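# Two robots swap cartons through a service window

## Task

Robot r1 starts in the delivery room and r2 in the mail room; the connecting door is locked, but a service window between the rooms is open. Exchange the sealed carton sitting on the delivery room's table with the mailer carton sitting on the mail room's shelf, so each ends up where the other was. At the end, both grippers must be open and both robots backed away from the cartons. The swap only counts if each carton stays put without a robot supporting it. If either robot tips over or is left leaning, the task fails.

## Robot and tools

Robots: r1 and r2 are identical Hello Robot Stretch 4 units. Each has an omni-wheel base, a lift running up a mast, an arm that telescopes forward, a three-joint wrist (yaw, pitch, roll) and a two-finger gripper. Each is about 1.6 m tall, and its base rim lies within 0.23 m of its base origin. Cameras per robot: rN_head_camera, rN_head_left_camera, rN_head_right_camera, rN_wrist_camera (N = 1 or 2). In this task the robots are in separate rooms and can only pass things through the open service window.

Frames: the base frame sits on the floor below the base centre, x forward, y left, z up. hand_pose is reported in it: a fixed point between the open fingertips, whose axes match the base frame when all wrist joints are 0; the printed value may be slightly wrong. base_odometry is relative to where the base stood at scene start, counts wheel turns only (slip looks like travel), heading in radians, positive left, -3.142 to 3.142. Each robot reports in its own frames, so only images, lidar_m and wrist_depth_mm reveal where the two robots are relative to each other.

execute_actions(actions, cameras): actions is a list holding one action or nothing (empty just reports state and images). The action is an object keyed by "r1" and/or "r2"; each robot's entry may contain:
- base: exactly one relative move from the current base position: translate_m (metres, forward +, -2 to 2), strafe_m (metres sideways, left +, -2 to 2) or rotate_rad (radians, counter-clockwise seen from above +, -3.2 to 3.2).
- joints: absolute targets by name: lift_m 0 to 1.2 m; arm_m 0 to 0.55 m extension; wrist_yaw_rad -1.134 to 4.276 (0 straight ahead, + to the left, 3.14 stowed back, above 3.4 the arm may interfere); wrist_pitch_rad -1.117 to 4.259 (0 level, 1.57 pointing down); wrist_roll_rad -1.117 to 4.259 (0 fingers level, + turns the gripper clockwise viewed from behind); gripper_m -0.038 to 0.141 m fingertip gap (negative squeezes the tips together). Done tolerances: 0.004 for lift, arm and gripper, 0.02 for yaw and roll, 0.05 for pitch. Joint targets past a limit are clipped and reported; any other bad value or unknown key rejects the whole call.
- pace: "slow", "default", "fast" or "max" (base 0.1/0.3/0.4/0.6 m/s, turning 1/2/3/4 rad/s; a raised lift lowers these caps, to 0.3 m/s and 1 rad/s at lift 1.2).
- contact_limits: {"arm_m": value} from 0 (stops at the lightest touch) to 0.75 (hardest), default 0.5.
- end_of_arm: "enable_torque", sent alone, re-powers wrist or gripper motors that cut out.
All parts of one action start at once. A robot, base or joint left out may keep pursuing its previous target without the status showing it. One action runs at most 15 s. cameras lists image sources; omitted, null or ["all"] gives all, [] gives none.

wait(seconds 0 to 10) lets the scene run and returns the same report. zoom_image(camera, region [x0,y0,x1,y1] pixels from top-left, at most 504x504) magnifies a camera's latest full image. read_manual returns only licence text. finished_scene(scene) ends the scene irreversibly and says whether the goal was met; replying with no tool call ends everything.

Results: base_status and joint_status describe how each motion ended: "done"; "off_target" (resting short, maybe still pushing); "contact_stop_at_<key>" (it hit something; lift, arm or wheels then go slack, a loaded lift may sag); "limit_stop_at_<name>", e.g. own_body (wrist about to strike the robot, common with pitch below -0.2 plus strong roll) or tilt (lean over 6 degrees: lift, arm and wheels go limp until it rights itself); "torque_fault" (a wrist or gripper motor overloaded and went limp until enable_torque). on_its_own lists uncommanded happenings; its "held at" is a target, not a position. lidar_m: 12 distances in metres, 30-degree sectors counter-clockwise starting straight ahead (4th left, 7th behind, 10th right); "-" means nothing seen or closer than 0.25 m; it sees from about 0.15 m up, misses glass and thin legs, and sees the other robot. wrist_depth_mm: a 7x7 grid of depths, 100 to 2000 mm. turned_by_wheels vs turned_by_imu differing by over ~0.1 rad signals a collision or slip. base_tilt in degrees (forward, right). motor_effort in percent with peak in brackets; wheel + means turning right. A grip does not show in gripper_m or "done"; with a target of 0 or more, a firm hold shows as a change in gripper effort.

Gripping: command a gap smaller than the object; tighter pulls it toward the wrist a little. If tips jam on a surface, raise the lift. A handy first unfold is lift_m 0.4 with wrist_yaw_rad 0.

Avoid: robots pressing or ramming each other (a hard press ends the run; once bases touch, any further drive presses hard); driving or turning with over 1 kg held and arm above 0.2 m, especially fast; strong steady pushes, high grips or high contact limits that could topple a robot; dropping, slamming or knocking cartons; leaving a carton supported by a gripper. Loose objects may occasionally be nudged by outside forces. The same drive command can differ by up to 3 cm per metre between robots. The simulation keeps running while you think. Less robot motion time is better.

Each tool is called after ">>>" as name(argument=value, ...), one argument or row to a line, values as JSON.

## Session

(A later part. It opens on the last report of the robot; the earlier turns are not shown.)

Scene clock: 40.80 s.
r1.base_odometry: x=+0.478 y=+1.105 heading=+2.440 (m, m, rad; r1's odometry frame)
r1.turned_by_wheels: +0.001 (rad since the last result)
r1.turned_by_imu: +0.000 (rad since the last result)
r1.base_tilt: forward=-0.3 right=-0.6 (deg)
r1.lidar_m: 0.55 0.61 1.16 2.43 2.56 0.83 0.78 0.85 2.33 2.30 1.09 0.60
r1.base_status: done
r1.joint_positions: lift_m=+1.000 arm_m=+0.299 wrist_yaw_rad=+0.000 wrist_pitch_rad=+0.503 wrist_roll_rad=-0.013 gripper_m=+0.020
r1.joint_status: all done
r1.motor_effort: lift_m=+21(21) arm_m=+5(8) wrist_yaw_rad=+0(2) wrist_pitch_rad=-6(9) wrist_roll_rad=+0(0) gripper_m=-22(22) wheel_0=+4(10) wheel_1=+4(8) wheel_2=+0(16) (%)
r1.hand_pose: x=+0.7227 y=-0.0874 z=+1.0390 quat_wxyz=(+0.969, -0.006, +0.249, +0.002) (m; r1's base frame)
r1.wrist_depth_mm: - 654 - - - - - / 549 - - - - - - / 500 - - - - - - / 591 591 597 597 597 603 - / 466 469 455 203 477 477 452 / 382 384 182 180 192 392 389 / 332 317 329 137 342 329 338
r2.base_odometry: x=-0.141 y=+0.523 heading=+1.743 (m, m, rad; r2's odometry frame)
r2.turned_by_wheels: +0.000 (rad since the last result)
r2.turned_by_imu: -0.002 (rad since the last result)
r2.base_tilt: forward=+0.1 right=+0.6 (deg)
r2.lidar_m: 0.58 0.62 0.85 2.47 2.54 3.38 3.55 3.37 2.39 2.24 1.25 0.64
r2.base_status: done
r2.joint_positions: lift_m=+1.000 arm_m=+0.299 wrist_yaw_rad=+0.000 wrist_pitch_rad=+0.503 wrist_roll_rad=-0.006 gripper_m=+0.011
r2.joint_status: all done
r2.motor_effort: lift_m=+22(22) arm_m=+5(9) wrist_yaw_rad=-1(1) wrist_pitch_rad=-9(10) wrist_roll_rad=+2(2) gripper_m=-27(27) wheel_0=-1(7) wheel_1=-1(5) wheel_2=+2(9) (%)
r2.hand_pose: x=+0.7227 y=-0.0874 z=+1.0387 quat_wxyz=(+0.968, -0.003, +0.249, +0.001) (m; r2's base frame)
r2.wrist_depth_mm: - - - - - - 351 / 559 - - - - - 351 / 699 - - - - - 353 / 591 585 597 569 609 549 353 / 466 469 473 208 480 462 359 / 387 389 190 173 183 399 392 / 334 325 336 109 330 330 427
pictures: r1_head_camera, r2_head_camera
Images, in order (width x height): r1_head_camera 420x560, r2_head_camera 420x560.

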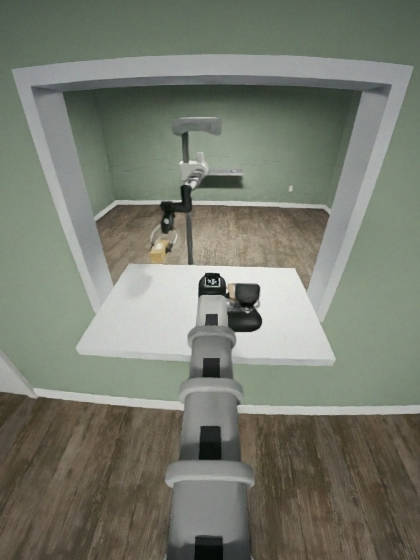

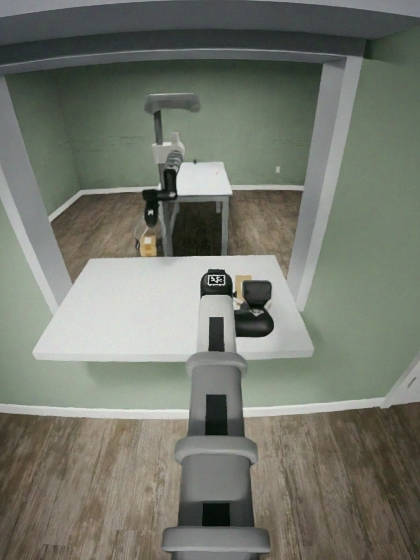

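>>> execute_actions(
  actions=[
    {"r1":{"joints":{"arm_m":0.4,"lift_m":0.889}},"r2":{"joints":{"arm_m":0.42,"lift_m":0.892}}},
  ],
  cameras=[],
)

>>> execute_actions(
  actions=[
    {"r1":{"joints":{"gripper_m":0.12}},"r2":{"joints":{"gripper_m":0.12}}},
  ],
  cameras=[],
)

>>> execute_actions(
  actions=[
    {"r1":{"joints":{"arm_m":0.25,"gripper_m":0.14,"lift_m":0.897}},"r2":{"joints":{"arm_m":0.27,"gripper_m":0.14,"lift_m":0.897}}},
  ],
  cameras=[],
)

>>> execute_actions(
  actions=[
    {"r1":{"base":{"strafe_m":0.31}},"r2":{"base":{"strafe_m":0.31}}},
  ],
  cameras=["r1_wrist_camera","r2_wrist_camera"],
)

Scene clock: 42.50 s.
r1.base_odometry: x=+0.478 y=+1.105 heading=+2.440 (m, m, rad; r1's odometry frame)
r1.turned_by_wheels: +0.000 (rad since the last result)
r1.turned_by_imu: +0.000 (rad since the last result)
r1.base_tilt: forward=-0.3 right=-0.6 (deg)
r1.lidar_m: 0.54 0.58 1.16 2.41 2.55 0.86 0.81 0.87 2.37 2.32 1.09 0.58
r1.base_status: not commanded
r1.joint_positions: lift_m=+0.889 arm_m=+0.399 wrist_yaw_rad=+0.000 wrist_pitch_rad=+0.503 wrist_roll_rad=-0.013 gripper_m=+0.020
r1.joint_status: all done
r1.motor_effort: lift_m=+16(20) arm_m=+5(3) wrist_yaw_rad=+0(0) wrist_pitch_rad=-8(8) wrist_roll_rad=+0(0) gripper_m=-20(23) wheel_0=+4(5) wheel_1=+4(4) wheel_2=+0(0) (%)
r1.hand_pose: x=+0.8227 y=-0.0874 z=+0.9284 quat_wxyz=(+0.969, -0.006, +0.249, +0.002) (m; r1's base frame)
r1.wrist_depth_mm: 459 - - - - - - / - - - - - - - / 508 504 500 504 508 512 - / 368 370 370 375 375 377 379 / 290 294 283 203 298 297 296 / 238 241 183 180 192 245 244 / 207 200 208 138 215 206 -
r2.base_odometry: x=-0.141 y=+0.523 heading=+1.743 (m, m, rad; r2's odometry frame)
r2.turned_by_wheels: +0.000 (rad since the last result)
r2.turned_by_imu: -0.001 (rad since the last result)
r2.base_tilt: forward=+0.2 right=+0.6 (deg)
r2.lidar_m: 0.57 0.57 0.84 2.47 2.56 3.39 3.50 3.36 2.37 2.25 1.24 0.63
r2.base_status: not commanded
r2.joint_positions: lift_m=+0.892 arm_m=+0.419 wrist_yaw_rad=+0.000 wrist_pitch_rad=+0.504 wrist_roll_rad=-0.006 gripper_m=+0.011
r2.joint_status: all done
r2.motor_effort: lift_m=+15(24) arm_m=+6(10) wrist_yaw_rad=-1(1) wrist_pitch_rad=-10(10) wrist_roll_rad=+1(1) gripper_m=-28(27) wheel_0=-1(1) wheel_1=-1(1) wheel_2=+2(2) (%)
r2.hand_pose: x=+0.8426 y=-0.0874 z=+0.9313 quat_wxyz=(+0.968, -0.003, +0.249, +0.001) (m; r2's base frame)
r2.wrist_depth_mm: 445 - - - - - - / - - - - - - - / 488 508 512 517 521 - - / 375 377 379 366 387 389 343 / 298 301 304 208 307 309 307 / 247 249 190 172 183 255 254 / 214 208 215 109 211 211 220
pictures: none
No camera images: the call's "cameras" was empty. Leave "cameras" out to get every camera's image.

Scene clock: 44.47 s.
r1.base_odometry: x=+0.478 y=+1.105 heading=+2.440 (m, m, rad; r1's odometry frame)
r1.turned_by_wheels: +0.000 (rad since the last result)
r1.turned_by_imu: +0.000 (rad since the last result)
r1.base_tilt: forward=-0.3 right=-0.6 (deg)
r1.lidar_m: 0.55 0.57 1.18 2.40 2.56 0.85 0.79 0.86 2.38 2.29 1.08 0.56
r1.base_status: not commanded
r1.joint_positions: lift_m=+0.889 arm_m=+0.399 wrist_yaw_rad=+0.000 wrist_pitch_rad=+0.503 wrist_roll_rad=-0.013 gripper_m=+0.120
r1.joint_status: all done
r1.motor_effort: lift_m=+16(16) arm_m=+5(5) wrist_yaw_rad=+1(0) wrist_pitch_rad=-6(6) wrist_roll_rad=+0(0) gripper_m=-5(28) wheel_0=+5(5) wheel_1=+4(4) wheel_2=+0(0) (%)
r1.hand_pose: x=+0.8228 y=-0.0874 z=+0.9285 quat_wxyz=(+0.969, -0.006, +0.249, +0.002) (m; r1's base frame)
r1.wrist_depth_mm: 452 - - - - - - / - - - - - - - / 512 504 504 508 508 517 - / 370 370 373 375 377 377 379 / 293 296 273 220 300 300 298 / 239 225 193 193 213 246 243 / 208 206 208 136 216 208 -
r2.base_odometry: x=-0.141 y=+0.523 heading=+1.743 (m, m, rad; r2's odometry frame)
r2.turned_by_wheels: +0.000 (rad since the last result)
r2.turned_by_imu: -0.001 (rad since the last result)
r2.base_tilt: forward=+0.2 right=+0.6 (deg)
r2.lidar_m: 0.58 0.60 0.86 2.47 2.55 3.37 3.51 3.37 2.38 2.24 1.24 0.60
r2.base_status: not commanded
r2.joint_positions: lift_m=+0.892 arm_m=+0.419 wrist_yaw_rad=+0.000 wrist_pitch_rad=+0.502 wrist_roll_rad=-0.006 gripper_m=+0.120
r2.joint_status: all done
r2.motor_effort: lift_m=+15(15) arm_m=+5(6) wrist_yaw_rad=-1(1) wrist_pitch_rad=-7(10) wrist_roll_rad=+1(1) gripper_m=-1(29) wheel_0=-1(1) wheel_1=-1(1) wheel_2=+2(2) (%)
r2.hand_pose: x=+0.8428 y=-0.0874 z=+0.9316 quat_wxyz=(+0.969, -0.003, +0.249, +0.001) (m; r2's base frame)
r2.wrist_depth_mm: 449 - - - - - - / - - 1921 - - - - / 508 508 512 521 525 - - / 357 379 382 366 389 392 343 / 300 301 304 225 309 310 310 / 248 243 236 185 213 238 256 / 215 213 216 109 217 217 221
pictures: none
No camera images: the call's "cameras" was empty. Leave "cameras" out to get every camera's image.

Scene clock: 45.97 s.
r1.base_odometry: x=+0.478 y=+1.105 heading=+2.440 (m, m, rad; r1's odometry frame)
r1.turned_by_wheels: +0.000 (rad since the last result)
r1.turned_by_imu: +0.000 (rad since the last result)
r1.base_tilt: forward=-0.3 right=-0.6 (deg)
r1.lidar_m: 0.56 0.59 1.18 2.42 2.57 0.85 0.81 0.87 2.36 2.31 1.08 0.60
r1.base_status: not commanded
r1.joint_positions: lift_m=+0.897 arm_m=+0.251 wrist_yaw_rad=+0.000 wrist_pitch_rad=+0.502 wrist_roll_rad=-0.013 gripper_m=+0.140
r1.joint_status: all done
r1.motor_effort: lift_m=+23(23) arm_m=-6(12) wrist_yaw_rad=+1(1) wrist_pitch_rad=-6(7) wrist_roll_rad=-1(0) gripper_m=+1(5) wheel_0=+4(4) wheel_1=+4(4) wheel_2=+0(0) (%)
r1.hand_pose: x=+0.6747 y=-0.0874 z=+0.9361 quat_wxyz=(+0.969, -0.006, +0.249, +0.002) (m; r1's base frame)
r1.wrist_depth_mm: - 691 - - - - - / - - - - - - - / 462 530 525 525 530 544 488 / 384 387 389 336 394 397 399 / 304 307 310 312 312 312 310 / 250 206 247 257 240 247 255 / 216 215 223 137 224 220 -
r2.base_odometry: x=-0.141 y=+0.523 heading=+1.743 (m, m, rad; r2's odometry frame)
r2.turned_by_wheels: +0.000 (rad since the last result)
r2.turned_by_imu: +0.000 (rad since the last result)
r2.base_tilt: forward=+0.1 right=+0.6 (deg)
r2.lidar_m: 0.58 0.63 0.77 2.48 2.51 3.42 3.56 3.41 2.38 2.22 1.25 0.65
r2.base_status: not commanded
r2.joint_positions: lift_m=+0.897 arm_m=+0.271 wrist_yaw_rad=+0.000 wrist_pitch_rad=+0.502 wrist_roll_rad=-0.006 gripper_m=+0.140
r2.joint_status: all done
r2.motor_effort: lift_m=+23(24) arm_m=-5(4) wrist_yaw_rad=-1(1) wrist_pitch_rad=-5(6) wrist_roll_rad=+0(1) gripper_m=-1(2) wheel_0=-1(1) wheel_1=-1(1) wheel_2=+2(2) (%)
r2.hand_pose: x=+0.6947 y=-0.0874 z=+0.9360 quat_wxyz=(+0.969, -0.003, +0.249, +0.001) (m; r2's base frame)
r2.wrist_depth_mm: - 715 - - - - 353 / - - - - - - 353 / 442 525 525 496 539 477 353 / 387 392 389 322 397 402 362 / 307 309 314 315 317 317 319 / 255 242 243 260 245 207 262 / 220 219 221 109 224 223 229
pictures: none
No camera images: the call's "cameras" was empty. Leave "cameras" out to get every camera's image.

Scene clock: 48.33 s.
r1.base_odometry: x=+0.278 y=+0.868 heading=+2.440 (m, m, rad; r1's odometry frame)
r1.turned_by_wheels: +0.000 (rad since the last result)
r1.turned_by_imu: -0.001 (rad since the last result)
r1.base_tilt: forward=-0.3 right=-0.6 (deg)
r1.lidar_m: 0.55 0.63 1.20 2.10 2.23 3.10 0.80 0.86 2.70 2.62 0.81 0.62
r1.base_status: done
r1.joint_positions: lift_m=+0.897 arm_m=+0.251 wrist_yaw_rad=+0.000 wrist_pitch_rad=+0.502 wrist_roll_rad=-0.013 gripper_m=+0.140
r1.joint_status: not commanded
r1.motor_effort: lift_m=+22(22) arm_m=-6(6) wrist_yaw_rad=+0(0) wrist_pitch_rad=-6(6) wrist_roll_rad=+1(0) gripper_m=-2(0) wheel_0=-2(12) wheel_1=+2(15) wheel_2=+0(4) (%)
r1.hand_pose: x=+0.6747 y=-0.0874 z=+0.9361 quat_wxyz=(+0.969, -0.006, +0.249, +0.002) (m; r1's base frame)
r1.wrist_depth_mm: 389 - - - - - - / 384 - - - - - - / 387 525 462 492 530 539 549 / 366 387 389 392 392 397 373 / 304 307 310 312 314 312 310 / 251 206 247 258 240 249 255 / 217 216 224 137 225 220 -
r2.base_odometry: x=-0.447 y=+0.470 heading=+1.743 (m, m, rad; r2's odometry frame)
r2.turned_by_wheels: +0.000 (rad since the last result)
r2.turned_by_imu: -0.001 (rad since the last result)
r2.base_tilt: forward=+0.2 right=+0.5 (deg)
r2.lidar_m: 0.57 0.58 1.13 2.15 2.23 2.94 3.55 3.58 2.67 2.52 0.87 0.63
r2.base_status: done
r2.joint_positions: lift_m=+0.897 arm_m=+0.271 wrist_yaw_rad=+0.000 wrist_pitch_rad=+0.502 wrist_roll_rad=-0.006 gripper_m=+0.140
r2.joint_status: not commanded
r2.motor_effort: lift_m=+23(23) arm_m=-5(5) wrist_yaw_rad=-1(0) wrist_pitch_rad=-6(6) wrist_roll_rad=+2(1) gripper_m=-1(0) wheel_0=+2(7) wheel_1=-1(12) wheel_2=+1(1) (%)
r2.hand_pose: x=+0.6947 y=-0.0874 z=+0.9360 quat_wxyz=(+0.969, -0.003, +0.249, +0.001) (m; r2's base frame)
r2.wrist_depth_mm: - - - - - 707 - / - - - - - - - / 517 521 525 424 539 544 554 / 387 392 394 394 399 402 407 / 309 310 312 314 317 319 319 / 254 242 243 262 246 208 263 / 220 220 222 109 224 224 230
pictures: r1_wrist_camera, r2_wrist_camera
Images, in order (width x height): r1_wrist_camera 616x392, r2_wrist_camera 616x392.

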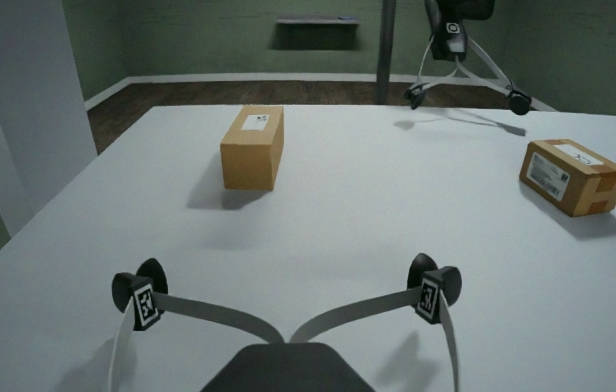

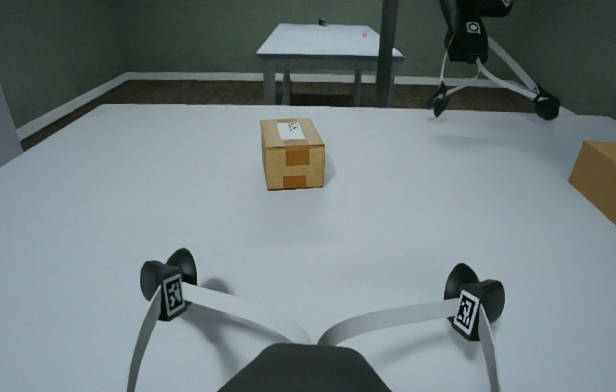

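>>> execute_actions(
  actions=[
    {"r1":{"base":{"strafe_m":0.03},"joints":{"arm_m":0.49}},"r2":{"base":{"strafe_m":0.03},"joints":{"arm_m":0.5}}},
  ],
  cameras=["r1_wrist_camera","r2_wrist_camera"],
)

>>> execute_actions(
  actions=[
    {"r1":{"joints":{"lift_m":0.887,"gripper_m":0.01}},"r2":{"joints":{"lift_m":0.885,"gripper_m":0.02}}},
  ],
  cameras=[],
)

>>> execute_actions(
  actions=[
    {"r1":{"joints":{"lift_m":0.93}},"r2":{"joints":{"lift_m":0.93}}},
  ],
  cameras=["r1_wrist_camera","r2_wrist_camera"],
)

Scene clock: 50.33 s.
r1.base_odometry: x=+0.258 y=+0.846 heading=+2.440 (m, m, rad; r1's odometry frame)
r1.turned_by_wheels: +0.000 (rad since the last result)
r1.turned_by_imu: +0.000 (rad since the last result)
r1.base_tilt: forward=-0.3 right=-0.6 (deg)
r1.lidar_m: 0.57 0.84 1.19 2.08 2.20 3.04 0.79 0.83 2.72 2.67 0.83 0.58
r1.base_status: done
r1.joint_positions: lift_m=+0.897 arm_m=+0.489 wrist_yaw_rad=+0.000 wrist_pitch_rad=+0.502 wrist_roll_rad=-0.013 gripper_m=+0.140
r1.joint_status: all done
r1.motor_effort: lift_m=+22(21) arm_m=+6(4) wrist_yaw_rad=+0(2) wrist_pitch_rad=-6(6) wrist_roll_rad=+0(0) gripper_m=-2(0) wheel_0=-1(12) wheel_1=+1(11) wheel_2=+0(6) (%)
r1.hand_pose: x=+0.9128 y=-0.0874 z=+0.9362 quat_wxyz=(+0.969, -0.006, +0.248, +0.002) (m; r1's base frame)
r1.wrist_depth_mm: - - - - - - - / - - - - - - - / - - - - - - - / - 389 389 392 394 394 397 / 303 306 297 236 310 310 310 / 250 205 195 189 239 247 254 / 216 214 210 137 224 220 -
r2.base_odometry: x=-0.476 y=+0.465 heading=+1.743 (m, m, rad; r2's odometry frame)
r2.turned_by_wheels: +0.000 (rad since the last result)
r2.turned_by_imu: -0.001 (rad since the last result)
r2.base_tilt: forward=+0.2 right=+0.5 (deg)
r2.lidar_m: 0.56 0.60 1.13 2.11 2.20 2.94 3.52 3.61 2.67 2.59 0.90 0.61
r2.base_status: done
r2.joint_positions: lift_m=+0.897 arm_m=+0.499 wrist_yaw_rad=+0.000 wrist_pitch_rad=+0.502 wrist_roll_rad=-0.006 gripper_m=+0.140
r2.joint_status: all done
r2.motor_effort: lift_m=+23(23) arm_m=+5(6) wrist_yaw_rad=-1(0) wrist_pitch_rad=-5(6) wrist_roll_rad=+1(1) gripper_m=-1(0) wheel_0=+1(6) wheel_1=-1(9) wheel_2=+1(1) (%)
r2.hand_pose: x=+0.9228 y=-0.0874 z=+0.9360 quat_wxyz=(+0.969, -0.003, +0.248, +0.001) (m; r2's base frame)
r2.wrist_depth_mm: - - - - - - - / - - - - 1863 - - / - - - - - - - / 384 389 392 394 399 404 407 / 307 310 312 234 315 317 319 / 253 241 242 193 245 206 262 / 220 218 221 109 220 222 229
pictures: r1_wrist_camera, r2_wrist_camera
Images, in order (width x height): r1_wrist_camera 616x392, r2_wrist_camera 616x392.

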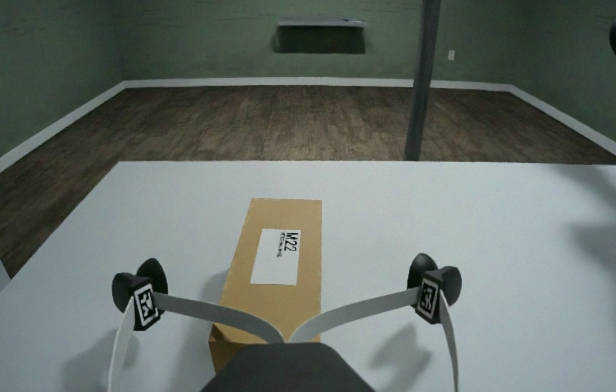

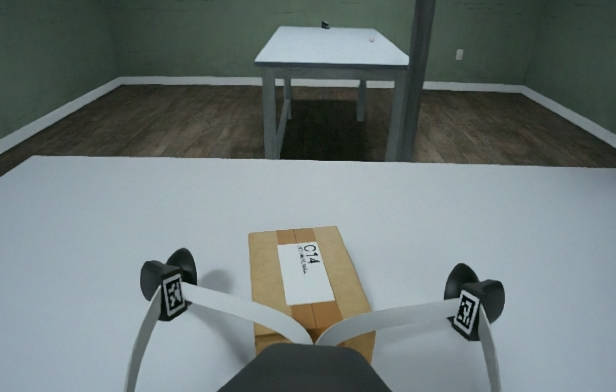

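Scene clock: 52.60 s.
r1.base_odometry: x=+0.258 y=+0.846 heading=+2.440 (m, m, rad; r1's odometry frame)
r1.turned_by_wheels: +0.000 (rad since the last result)
r1.turned_by_imu: +0.000 (rad since the last result)
r1.base_tilt: forward=-0.3 right=-0.6 (deg)
r1.lidar_m: 0.56 0.82 1.19 2.07 2.16 3.10 0.80 0.83 2.71 2.65 0.80 0.59
r1.base_status: not commanded
r1.joint_positions: lift_m=+0.887 arm_m=+0.489 wrist_yaw_rad=+0.000 wrist_pitch_rad=+0.503 wrist_roll_rad=-0.013 gripper_m=+0.010
r1.joint_status: all done
r1.motor_effort: lift_m=+16(20) arm_m=+5(5) wrist_yaw_rad=+1(3) wrist_pitch_rad=-6(15) wrist_roll_rad=-1(3) gripper_m=-21(21) wheel_0=-2(2) wheel_1=+1(1) wheel_2=+0(0) (%)
r1.hand_pose: x=+0.9128 y=-0.0874 z=+0.9265 quat_wxyz=(+0.969, -0.006, +0.249, +0.002) (m; r1's base frame)
r1.wrist_depth_mm: - - - - - - - / - - - - - - - / - - - - - - - / - 366 368 270 370 373 375 / 287 290 281 204 296 294 294 / 236 238 183 168 190 243 239 / 206 198 205 133 212 204 -
r2.base_odometry: x=-0.476 y=+0.465 heading=+1.743 (m, m, rad; r2's odometry frame)
r2.turned_by_wheels: +0.000 (rad since the last result)
r2.turned_by_imu: -0.001 (rad since the last result)
r2.base_tilt: forward=+0.2 right=+0.6 (deg)
r2.lidar_m: 0.56 0.59 1.13 2.12 2.21 2.95 3.54 3.59 2.66 2.58 0.89 0.60
r2.base_status: not commanded
r2.joint_positions: lift_m=+0.885 arm_m=+0.499 wrist_yaw_rad=+0.000 wrist_pitch_rad=+0.503 wrist_roll_rad=-0.006 gripper_m=+0.021
r2.joint_status: all done
r2.motor_effort: lift_m=+15(24) arm_m=+6(6) wrist_yaw_rad=-1(1) wrist_pitch_rad=-7(8) wrist_roll_rad=+1(1) gripper_m=-24(25) wheel_0=+2(2) wheel_1=-1(1) wheel_2=+1(1) (%)
r2.hand_pose: x=+0.9227 y=-0.0874 z=+0.9245 quat_wxyz=(+0.969, -0.003, +0.249, +0.001) (m; r2's base frame)
r2.wrist_depth_mm: - - - - - - - / - - - - 1756 - - / - - - - - - - / 362 364 366 368 370 377 379 / 287 289 293 208 283 298 298 / 238 240 191 170 180 246 246 / 206 203 208 109 200 202 212
pictures: none
No camera images: the call's "cameras" was empty. Leave "cameras" out to get every camera's image.

Scene clock: 53.67 s.
r1.base_odometry: x=+0.258 y=+0.846 heading=+2.440 (m, m, rad; r1's odometry frame)
r1.turned_by_wheels: +0.000 (rad since the last result)
r1.turned_by_imu: +0.000 (rad since the last result)
r1.base_tilt: forward=-0.3 right=-0.5 (deg)
r1.lidar_m: 0.56 0.80 1.18 2.07 2.20 3.08 0.79 0.84 2.73 2.65 0.80 0.58
r1.base_status: not commanded
r1.joint_positions: lift_m=+0.930 arm_m=+0.489 wrist_yaw_rad=+0.000 wrist_pitch_rad=+0.503 wrist_roll_rad=-0.013 gripper_m=+0.010
r1.joint_status: all done
r1.motor_effort: lift_m=+23(24) arm_m=+5(5) wrist_yaw_rad=+0(0) wrist_pitch_rad=-8(7) wrist_roll_rad=-1(1) gripper_m=-25(22) wheel_0=-2(1) wheel_1=+1(1) wheel_2=+0(0) (%)
r1.hand_pose: x=+0.9128 y=-0.0874 z=+0.9689 quat_wxyz=(+0.969, -0.006, +0.249, +0.002) (m; r1's base frame)
r1.wrist_depth_mm: - - - - - - - / - - - - - - - / - - - - - - - / - 477 452 270 459 459 459 / 1808 357 345 203 364 362 359 / 291 293 182 169 191 298 294 / 253 243 252 133 260 252 -
r2.base_odometry: x=-0.476 y=+0.465 heading=+1.743 (m, m, rad; r2's odometry frame)
r2.turned_by_wheels: +0.000 (rad since the last result)
r2.turned_by_imu: +0.000 (rad since the last result)
r2.base_tilt: forward=+0.2 right=+0.6 (deg)
r2.lidar_m: 0.56 0.57 1.11 2.12 2.20 2.91 3.53 3.59 2.70 2.57 0.89 0.63
r2.base_status: not commanded
r2.joint_positions: lift_m=+0.930 arm_m=+0.499 wrist_yaw_rad=+0.000 wrist_pitch_rad=+0.503 wrist_roll_rad=-0.006 gripper_m=+0.021
r2.joint_status: all done
r2.motor_effort: lift_m=+24(26) arm_m=+6(5) wrist_yaw_rad=-1(1) wrist_pitch_rad=-9(9) wrist_roll_rad=+0(1) gripper_m=-24(25) wheel_0=+1(2) wheel_1=-1(1) wheel_2=+1(1) (%)
r2.hand_pose: x=+0.9227 y=-0.0874 z=+0.9687 quat_wxyz=(+0.969, -0.003, +0.249, +0.001) (m; r2's base frame)
r2.wrist_depth_mm: - - - - - - - / - - - 1863 1863 - - / - - - - - - - / 449 452 459 459 462 466 469 / 355 359 364 206 353 368 370 / 296 298 191 170 180 306 304 / 256 251 257 109 249 251 263
pictures: r1_wrist_camera, r2_wrist_camera
Images, in order (width x height): r1_wrist_camera 616x392, r2_wrist_camera 616x392.

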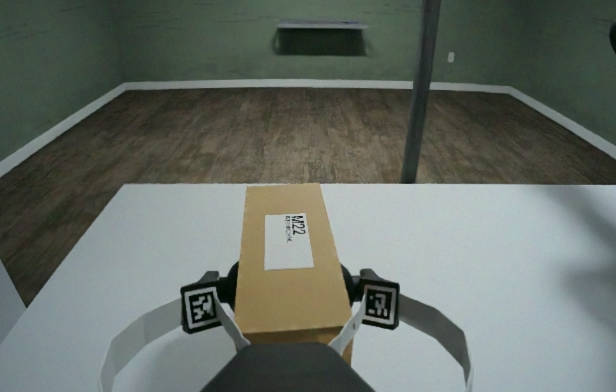

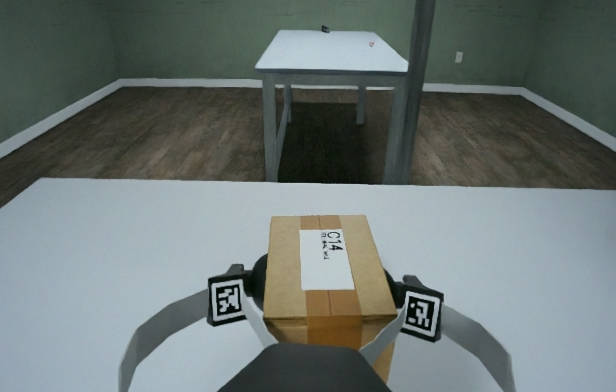

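>>> execute_actions(
  actions=[
    {"r1":{"base":{"translate_m":-0.25},"joints":{"arm_m":0}},"r2":{"base":{"translate_m":-0.5},"joints":{"arm_m":0},"pace":"fast"}},
  ],
  cameras=[],
)

>>> execute_actions(
  actions=[
    {"r1":{"base":{"rotate_rad":-2.85}},"r2":{"base":{"rotate_rad":-2.96}}},
  ],
  cameras=[],
)

>>> execute_actions(
  actions=[
    {"r1":{"joints":{"arm_m":0.45,"lift_m":0.8}},"r2":{"base":{"translate_m":2.0},"joints":{"arm_m":0.3,"lift_m":0.82},"pace":"fast"}},
  ],
  cameras=["r1_head_camera","r2_head_camera"],
)

Scene clock: 56.77 s.
r1.base_odometry: x=+0.449 y=+0.684 heading=+2.439 (m, m, rad; r1's odometry frame)
r1.turned_by_wheels: -0.001 (rad since the last result)
r1.turned_by_imu: -0.001 (rad since the last result)
r1.base_tilt: forward=-0.3 right=-0.6 (deg)
r1.lidar_m: 0.80 1.10 1.47 2.09 2.17 3.09 0.53 0.59 0.84 2.63 1.46 0.85
r1.base_status: done
r1.joint_positions: lift_m=+0.930 arm_m=+0.001 wrist_yaw_rad=+0.000 wrist_pitch_rad=+0.503 wrist_roll_rad=-0.013 gripper_m=+0.010
r1.joint_status: all done
r1.motor_effort: lift_m=+23(23) arm_m=-6(8) wrist_yaw_rad=+1(2) wrist_pitch_rad=-10(8) wrist_roll_rad=-2(0) gripper_m=-23(23) wheel_0=-4(9) wheel_1=-3(10) wheel_2=+1(15) (%)
r1.hand_pose: x=+0.4246 y=-0.0875 z=+0.9688 quat_wxyz=(+0.968, -0.006, +0.249, +0.002) (m; r1's base frame)
r1.wrist_depth_mm: 741 741 - - - - - / 798 788 891 946 976 1025 904 / 854 854 668 661 668 683 647 / 931 946 931 270 960 960 960 / 1042 1042 1008 204 1042 1060 1078 / 1160 1138 183 168 191 1182 1182 / 1229 1229 1229 133 1255 1281 1255
r2.base_odometry: x=-0.390 y=-0.028 heading=+1.743 (m, m, rad; r2's odometry frame)
r2.turned_by_wheels: +0.000 (rad since the last result)
r2.turned_by_imu: +0.001 (rad since the last result)
r2.base_tilt: forward=+0.2 right=+0.6 (deg)
r2.lidar_m: 1.06 1.34 1.78 2.09 2.14 2.86 2.99 3.10 2.75 2.59 1.93 1.12
r2.base_status: done
r2.joint_positions: lift_m=+0.930 arm_m=+0.002 wrist_yaw_rad=+0.000 wrist_pitch_rad=+0.503 wrist_roll_rad=-0.006 gripper_m=+0.021
r2.joint_status: all done
r2.motor_effort: lift_m=+23(24) arm_m=-5(5) wrist_yaw_rad=+0(2) wrist_pitch_rad=-9(10) wrist_roll_rad=+0(1) gripper_m=-26(25) wheel_0=+0(6) wheel_1=+2(4) wheel_2=-2(8) (%)
r2.hand_pose: x=+0.4255 y=-0.0875 z=+0.9687 quat_wxyz=(+0.968, -0.003, +0.249, +0.001) (m; r2's base frame)
r2.wrist_depth_mm: 991 991 - - - - 991 / 1060 1078 946 960 976 1008 1008 / 1160 1138 1138 1138 1138 1138 1138 / 1255 1229 1255 1229 1229 1229 1205 / 1366 1366 1308 206 1308 1336 1336 / 1464 1464 191 170 180 1430 1430 / 1255 1255 1308 109 1229 1255 1308
pictures: none
No camera images: the call's "cameras" was empty. Leave "cameras" out to get every camera's image.

Scene clock: 59.70 s.
r1.base_odometry: x=+0.449 y=+0.684 heading=-0.410 (m, m, rad; r1's odometry frame)
r1.turned_by_wheels: -2.849 (rad since the last result)
r1.turned_by_imu: -2.830 (rad since the last result)
r1.base_tilt: forward=-0.3 right=-0.5 (deg)
r1.lidar_m: 0.55 0.66 2.62 1.94 0.92 0.81 0.82 1.25 2.09 2.11 2.50 0.55
r1.base_status: done
r1.joint_positions: lift_m=+0.930 arm_m=+0.001 wrist_yaw_rad=+0.000 wrist_pitch_rad=+0.503 wrist_roll_rad=-0.013 gripper_m=+0.010
r1.joint_status: not commanded
r1.motor_effort: lift_m=+23(23) arm_m=-6(6) wrist_yaw_rad=+1(1) wrist_pitch_rad=-13(8) wrist_roll_rad=+0(0) gripper_m=-21(24) wheel_0=+4(7) wheel_1=+5(11) wheel_2=+3(8) (%)
r1.hand_pose: x=+0.4246 y=-0.0874 z=+0.9688 quat_wxyz=(+0.968, -0.006, +0.249, +0.002) (m; r1's base frame)
r1.wrist_depth_mm: - - - - - - - / - - - 1537 1576 - - / - - 976 991 1008 - - / 768 732 732 271 741 - - / 569 580 564 204 585 1808 1863 / 676 517 182 168 191 1537 1537 / 750 1060 1281 134 436 1281 1308
r2.base_odometry: x=-0.390 y=-0.028 heading=-1.217 (m, m, rad; r2's odometry frame)
r2.turned_by_wheels: -2.960 (rad since the last result)
r2.turned_by_imu: -2.987 (rad since the last result)
r2.base_tilt: forward=+0.2 right=+0.5 (deg)
r2.lidar_m: 2.50 3.26 2.60 2.60 1.64 1.08 1.07 1.41 2.15 2.11 2.30 3.01
r2.base_status: done
r2.joint_positions: lift_m=+0.930 arm_m=+0.002 wrist_yaw_rad=+0.000 wrist_pitch_rad=+0.503 wrist_roll_rad=-0.006 gripper_m=+0.021
r2.joint_status: not commanded
r2.motor_effort: lift_m=+23(23) arm_m=-5(5) wrist_yaw_rad=+0(0) wrist_pitch_rad=-8(9) wrist_roll_rad=+1(0) gripper_m=-25(24) wheel_0=+0(5) wheel_1=-1(6) wheel_2=+0(4) (%)
r2.hand_pose: x=+0.4255 y=-0.0874 z=+0.9688 quat_wxyz=(+0.969, -0.003, +0.249, +0.001) (m; r2's base frame)
r2.wrist_depth_mm: - - - - - - - / - - - - - - - / - - - - - - - / - - - - - - - / 1756 1808 1756 206 1808 1863 1921 / 1499 1464 191 170 180 1537 1537 / 1281 1229 1281 109 1229 1255 1308
pictures: none
No camera images: the call's "cameras" was empty. Leave "cameras" out to get every camera's image.

Scene clock: 66.43 s.
r1.base_odometry: x=+0.449 y=+0.684 heading=-0.410 (m, m, rad; r1's odometry frame)
r1.turned_by_wheels: +0.000 (rad since the last result)
r1.turned_by_imu: -0.001 (rad since the last result)
r1.base_tilt: forward=-0.3 right=-0.5 (deg)
r1.lidar_m: 0.56 0.67 2.61 1.94 0.95 0.81 0.83 1.25 2.10 2.10 2.52 0.54
r1.base_status: not commanded
r1.joint_positions: lift_m=+0.800 arm_m=+0.449 wrist_yaw_rad=+0.000 wrist_pitch_rad=+0.503 wrist_roll_rad=-0.013 gripper_m=+0.010
r1.joint_status: all done
r1.motor_effort: lift_m=+16(20) arm_m=+5(6) wrist_yaw_rad=+0(1) wrist_pitch_rad=-8(8) wrist_roll_rad=+0(0) gripper_m=-22(21) wheel_0=+4(3) wheel_1=+5(5) wheel_2=+3(3) (%)
r1.hand_pose: x=+0.8727 y=-0.0874 z=+0.8394 quat_wxyz=(+0.969, -0.006, +0.249, +0.002) (m; r1's base frame)
r1.wrist_depth_mm: - - - - - - - / - - 976 976 991 - - / - 634 634 634 634 654 - / 466 469 469 270 477 477 535 / 364 370 357 204 377 375 373 / 303 303 182 168 191 309 306 / 263 252 262 133 271 262 -
r2.base_odometry: x=+0.303 y=-1.904 heading=-1.217 (m, m, rad; r2's odometry frame)
r2.turned_by_wheels: +0.000 (rad since the last result)
r2.turned_by_imu: -0.008 (rad since the last result)
r2.base_tilt: forward=+0.2 right=+0.5 (deg)
r2.lidar_m: 0.52 0.61 1.68 2.34 2.57 3.33 3.28 3.05 2.43 2.39 0.71 0.56
r2.base_status: done
r2.joint_positions: lift_m=+0.820 arm_m=+0.299 wrist_yaw_rad=+0.000 wrist_pitch_rad=+0.503 wrist_roll_rad=-0.006 gripper_m=+0.021
r2.joint_status: all done
r2.motor_effort: lift_m=+15(15) arm_m=+5(3) wrist_yaw_rad=-1(1) wrist_pitch_rad=-8(10) wrist_roll_rad=+1(1) gripper_m=-24(24) wheel_0=+1(5) wheel_1=-1(6) wheel_2=+0(10) (%)
r2.hand_pose: x=+0.7227 y=-0.0874 z=+0.8594 quat_wxyz=(+0.969, -0.003, +0.249, +0.001) (m; r2's base frame)
r2.wrist_depth_mm: 496 477 452 436 415 399 384 / 539 508 488 462 442 424 407 / 585 549 525 500 473 455 436 / 521 508 517 512 496 477 462 / 402 404 407 207 397 413 418 / 332 336 191 170 181 343 343 / 287 283 290 109 281 283 296
pictures: r1_head_camera, r2_head_camera
Images, in order (width x height): r1_head_camera 420x560, r2_head_camera 420x560.

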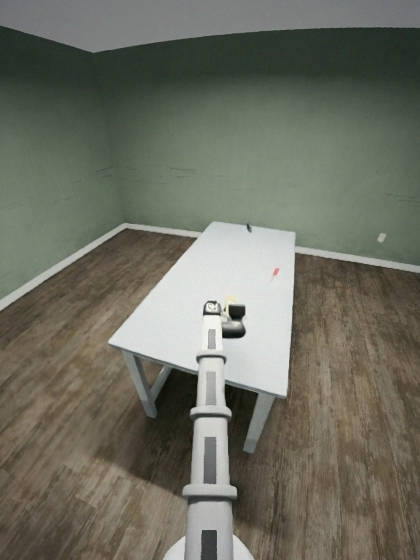

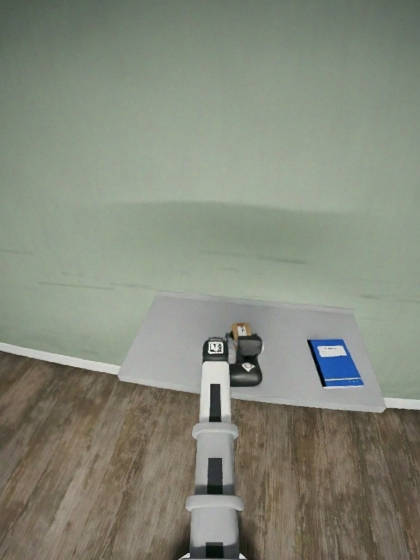

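>>> execute_actions(
  actions=[
    {"r1":{"joints":{"lift_m":0.75}},"r2":{"joints":{"lift_m":0.748,"arm_m":0.33}}},
  ],
  cameras=[],
)

>>> execute_actions(
  actions=[
    {"r1":{"joints":{"gripper_m":0.11}},"r2":{"joints":{"gripper_m":0.11}}},
  ],
  cameras=[],
)

>>> execute_actions(
  actions=[
    {"r1":{"base":{"translate_m":-0.2},"joints":{"arm_m":0,"lift_m":0.8},"pace":"fast"},"r2":{"base":{"translate_m":-0.3},"joints":{"arm_m":0,"lift_m":0.8},"pace":"fast"}},
  ],
  cameras=["r1_wrist_camera","r2_wrist_camera"],
)

>>> finished_scene(
  scene=1,
)

Scene clock: 67.87 s.
r1.base_odometry: x=+0.449 y=+0.684 heading=-0.410 (m, m, rad; r1's odometry frame)
r1.turned_by_wheels: +0.000 (rad since the last result)
r1.turned_by_imu: +0.000 (rad since the last result)
r1.base_tilt: forward=-0.3 right=-0.6 (deg)
r1.lidar_m: 0.56 0.67 2.60 1.94 0.94 0.79 0.82 1.26 2.11 2.12 2.52 0.54
r1.base_status: not commanded
r1.joint_positions: lift_m=+0.750 arm_m=+0.449 wrist_yaw_rad=+0.000 wrist_pitch_rad=+0.503 wrist_roll_rad=-0.013 gripper_m=+0.010
r1.joint_status: all done
r1.motor_effort: lift_m=+16(17) arm_m=+5(5) wrist_yaw_rad=-1(0) wrist_pitch_rad=-11(7) wrist_roll_rad=+0(0) gripper_m=-22(23) wheel_0=+4(4) wheel_1=+5(5) wheel_2=+3(3) (%)
r1.hand_pose: x=+0.8727 y=-0.0874 z=+0.7894 quat_wxyz=(+0.969, -0.006, +0.249, +0.002) (m; r1's base frame)
r1.wrist_depth_mm: - - - - - - - / - - 759 768 788 809 - / 504 500 492 500 500 512 - / 366 368 370 271 370 375 377 / 289 291 283 204 297 297 293 / 237 239 183 168 191 244 241 / 207 199 206 133 213 206 -
r2.base_odometry: x=+0.303 y=-1.904 heading=-1.217 (m, m, rad; r2's odometry frame)
r2.turned_by_wheels: +0.000 (rad since the last result)
r2.turned_by_imu: +0.000 (rad since the last result)
r2.base_tilt: forward=+0.2 right=+0.6 (deg)
r2.lidar_m: 0.51 0.58 1.70 2.32 2.55 3.28 3.30 3.04 2.43 2.39 0.71 0.55
r2.base_status: not commanded
r2.joint_positions: lift_m=+0.748 arm_m=+0.329 wrist_yaw_rad=+0.000 wrist_pitch_rad=+0.503 wrist_roll_rad=-0.006 gripper_m=+0.021
r2.joint_status: all done
r2.motor_effort: lift_m=+15(20) arm_m=+5(7) wrist_yaw_rad=-1(1) wrist_pitch_rad=-8(9) wrist_roll_rad=+1(1) gripper_m=-24(25) wheel_0=+1(1) wheel_1=-1(1) wheel_2=+0(0) (%)
r2.hand_pose: x=+0.7527 y=-0.0874 z=+0.7874 quat_wxyz=(+0.969, -0.003, +0.249, +0.001) (m; r2's base frame)
r2.wrist_depth_mm: 466 445 421 404 387 373 362 / 504 477 455 439 415 397 384 / 492 492 469 455 439 421 407 / 366 368 368 373 377 379 379 / 290 293 296 206 287 300 301 / 240 242 190 170 180 248 247 / 207 204 209 109 201 204 213
pictures: none
No camera images: the call's "cameras" was empty. Leave "cameras" out to get every camera's image.

Scene clock: 69.70 s.
r1.base_odometry: x=+0.449 y=+0.684 heading=-0.410 (m, m, rad; r1's odometry frame)
r1.turned_by_wheels: +0.000 (rad since the last result)
r1.turned_by_imu: +0.000 (rad since the last result)
r1.base_tilt: forward=-0.3 right=-0.6 (deg)
r1.lidar_m: 0.53 0.67 2.60 1.99 0.93 0.81 0.82 1.25 2.11 2.12 2.49 0.54
r1.base_status: not commanded
r1.joint_positions: lift_m=+0.750 arm_m=+0.449 wrist_yaw_rad=+0.000 wrist_pitch_rad=+0.502 wrist_roll_rad=-0.013 gripper_m=+0.110
r1.joint_status: all done
r1.motor_effort: lift_m=+16(16) arm_m=+5(5) wrist_yaw_rad=+0(0) wrist_pitch_rad=-4(8) wrist_roll_rad=+0(0) gripper_m=-2(17) wheel_0=+3(4) wheel_1=+5(5) wheel_2=+3(3) (%)
r1.hand_pose: x=+0.8729 y=-0.0874 z=+0.7897 quat_wxyz=(+0.969, -0.006, +0.248, +0.002) (m; r1's base frame)
r1.wrist_depth_mm: - - - - - - - / - - 778 768 788 820 - / 508 504 504 504 504 517 - / 368 370 370 283 375 375 377 / 290 293 283 223 297 297 297 / 238 227 197 182 206 244 243 / 208 205 208 133 208 206 -
r2.base_odometry: x=+0.303 y=-1.904 heading=-1.217 (m, m, rad; r2's odometry frame)
r2.turned_by_wheels: +0.000 (rad since the last result)
r2.turned_by_imu: -0.001 (rad since the last result)
r2.base_tilt: forward=+0.2 right=+0.6 (deg)
r2.lidar_m: 0.55 0.60 1.69 2.32 2.56 3.31 3.30 3.01 2.43 2.38 0.71 0.55
r2.base_status: not commanded
r2.joint_positions: lift_m=+0.748 arm_m=+0.329 wrist_yaw_rad=+0.000 wrist_pitch_rad=+0.502 wrist_roll_rad=-0.006 gripper_m=+0.110
r2.joint_status: all done
r2.motor_effort: lift_m=+15(15) arm_m=+6(6) wrist_yaw_rad=-1(1) wrist_pitch_rad=-6(9) wrist_roll_rad=+0(1) gripper_m=-1(24) wheel_0=+1(1) wheel_1=-1(1) wheel_2=+0(0) (%)
r2.hand_pose: x=+0.7528 y=-0.0874 z=+0.7876 quat_wxyz=(+0.969, -0.003, +0.249, +0.001) (m; r2's base frame)
r2.wrist_depth_mm: 466 445 424 407 389 373 362 / 504 477 455 433 415 397 384 / 496 492 469 455 439 421 407 / 368 368 370 373 377 379 382 / 291 293 296 218 298 301 301 / 241 243 220 182 198 240 248 / 208 208 210 109 208 211 214
pictures: none
No camera images: the call's "cameras" was empty. Leave "cameras" out to get every camera's image.

Scene clock: 71.80 s.
r1.base_odometry: x=+0.266 y=+0.764 heading=-0.410 (m, m, rad; r1's odometry frame)
r1.turned_by_wheels: -0.001 (rad since the last result)
r1.turned_by_imu: -0.001 (rad since the last result)
r1.base_tilt: forward=-0.3 right=-0.6 (deg)
r1.lidar_m: 0.75 0.90 2.69 1.61 0.72 0.62 0.62 1.01 1.87 2.06 2.43 0.73
r1.base_status: done
r1.joint_positions: lift_m=+0.800 arm_m=+0.001 wrist_yaw_rad=+0.000 wrist_pitch_rad=+0.502 wrist_roll_rad=-0.013 gripper_m=+0.110
r1.joint_status: all done
r1.motor_effort: lift_m=+22(24) arm_m=-6(8) wrist_yaw_rad=+2(1) wrist_pitch_rad=-6(5) wrist_roll_rad=+0(0) gripper_m=+0(2) wheel_0=-3(10) wheel_1=-3(9) wheel_2=-2(12) (%)
r1.hand_pose: x=+0.4247 y=-0.0875 z=+0.8391 quat_wxyz=(+0.969, -0.006, +0.248, +0.002) (m; r1's base frame)
r1.wrist_depth_mm: - - - 1921 - - - / - - 991 904 1138 - - / 723 691 647 647 707 - - / 1863 1983 1618 615 609 - - / 1537 1537 1537 1661 668 1661 1618 / 1308 931 1229 1366 206 1336 1336 / 1118 1118 1138 133 1138 1118 1160
r2.base_odometry: x=+0.199 y=-1.623 heading=-1.217 (m, m, rad; r2's odometry frame)
r2.turned_by_wheels: +0.000 (rad since the last result)
r2.turned_by_imu: +0.000 (rad since the last result)
r2.base_tilt: forward=+0.1 right=+0.6 (deg)
r2.lidar_m: 0.83 0.93 2.18 2.36 2.62 2.98 2.97 2.97 2.38 2.35 1.62 0.82
r2.base_status: done
r2.joint_positions: lift_m=+0.800 arm_m=+0.002 wrist_yaw_rad=+0.000 wrist_pitch_rad=+0.502 wrist_roll_rad=-0.006 gripper_m=+0.110
r2.joint_status: all done
r2.motor_effort: lift_m=+23(29) arm_m=-5(7) wrist_yaw_rad=+0(1) wrist_pitch_rad=-7(6) wrist_roll_rad=+1(1) gripper_m=-2(1) wheel_0=+0(5) wheel_1=+1(8) wheel_2=-1(11) (%)
r2.hand_pose: x=+0.4256 y=-0.0875 z=+0.8390 quat_wxyz=(+0.969, -0.003, +0.249, +0.001) (m; r2's base frame)
r2.wrist_depth_mm: 1138 1078 1008 991 931 917 878 / 1229 1138 991 991 976 946 917 / 1308 768 683 699 654 661 654 / 1464 1397 1308 1229 1160 1098 1060 / 1576 1499 1397 1336 1255 1205 1160 / 1308 1308 220 1336 1255 1281 1229 / 1118 1138 1138 109 1160 1138 1138
pictures: r1_wrist_camera, r2_wrist_camera
Images, in order (width x height): r1_wrist_camera 616x392, r2_wrist_camera 616x392.

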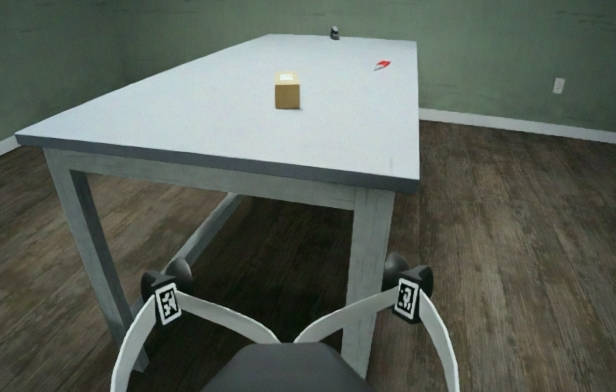

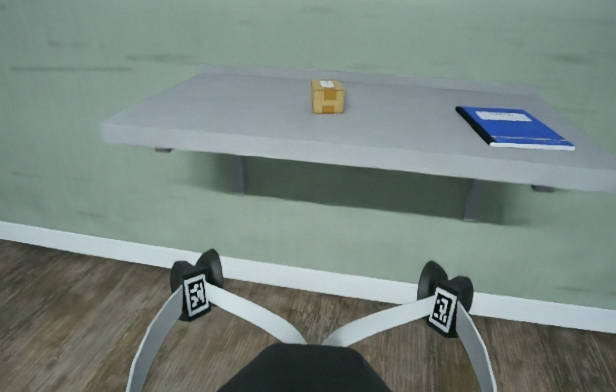

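The scene is finished: the task was done.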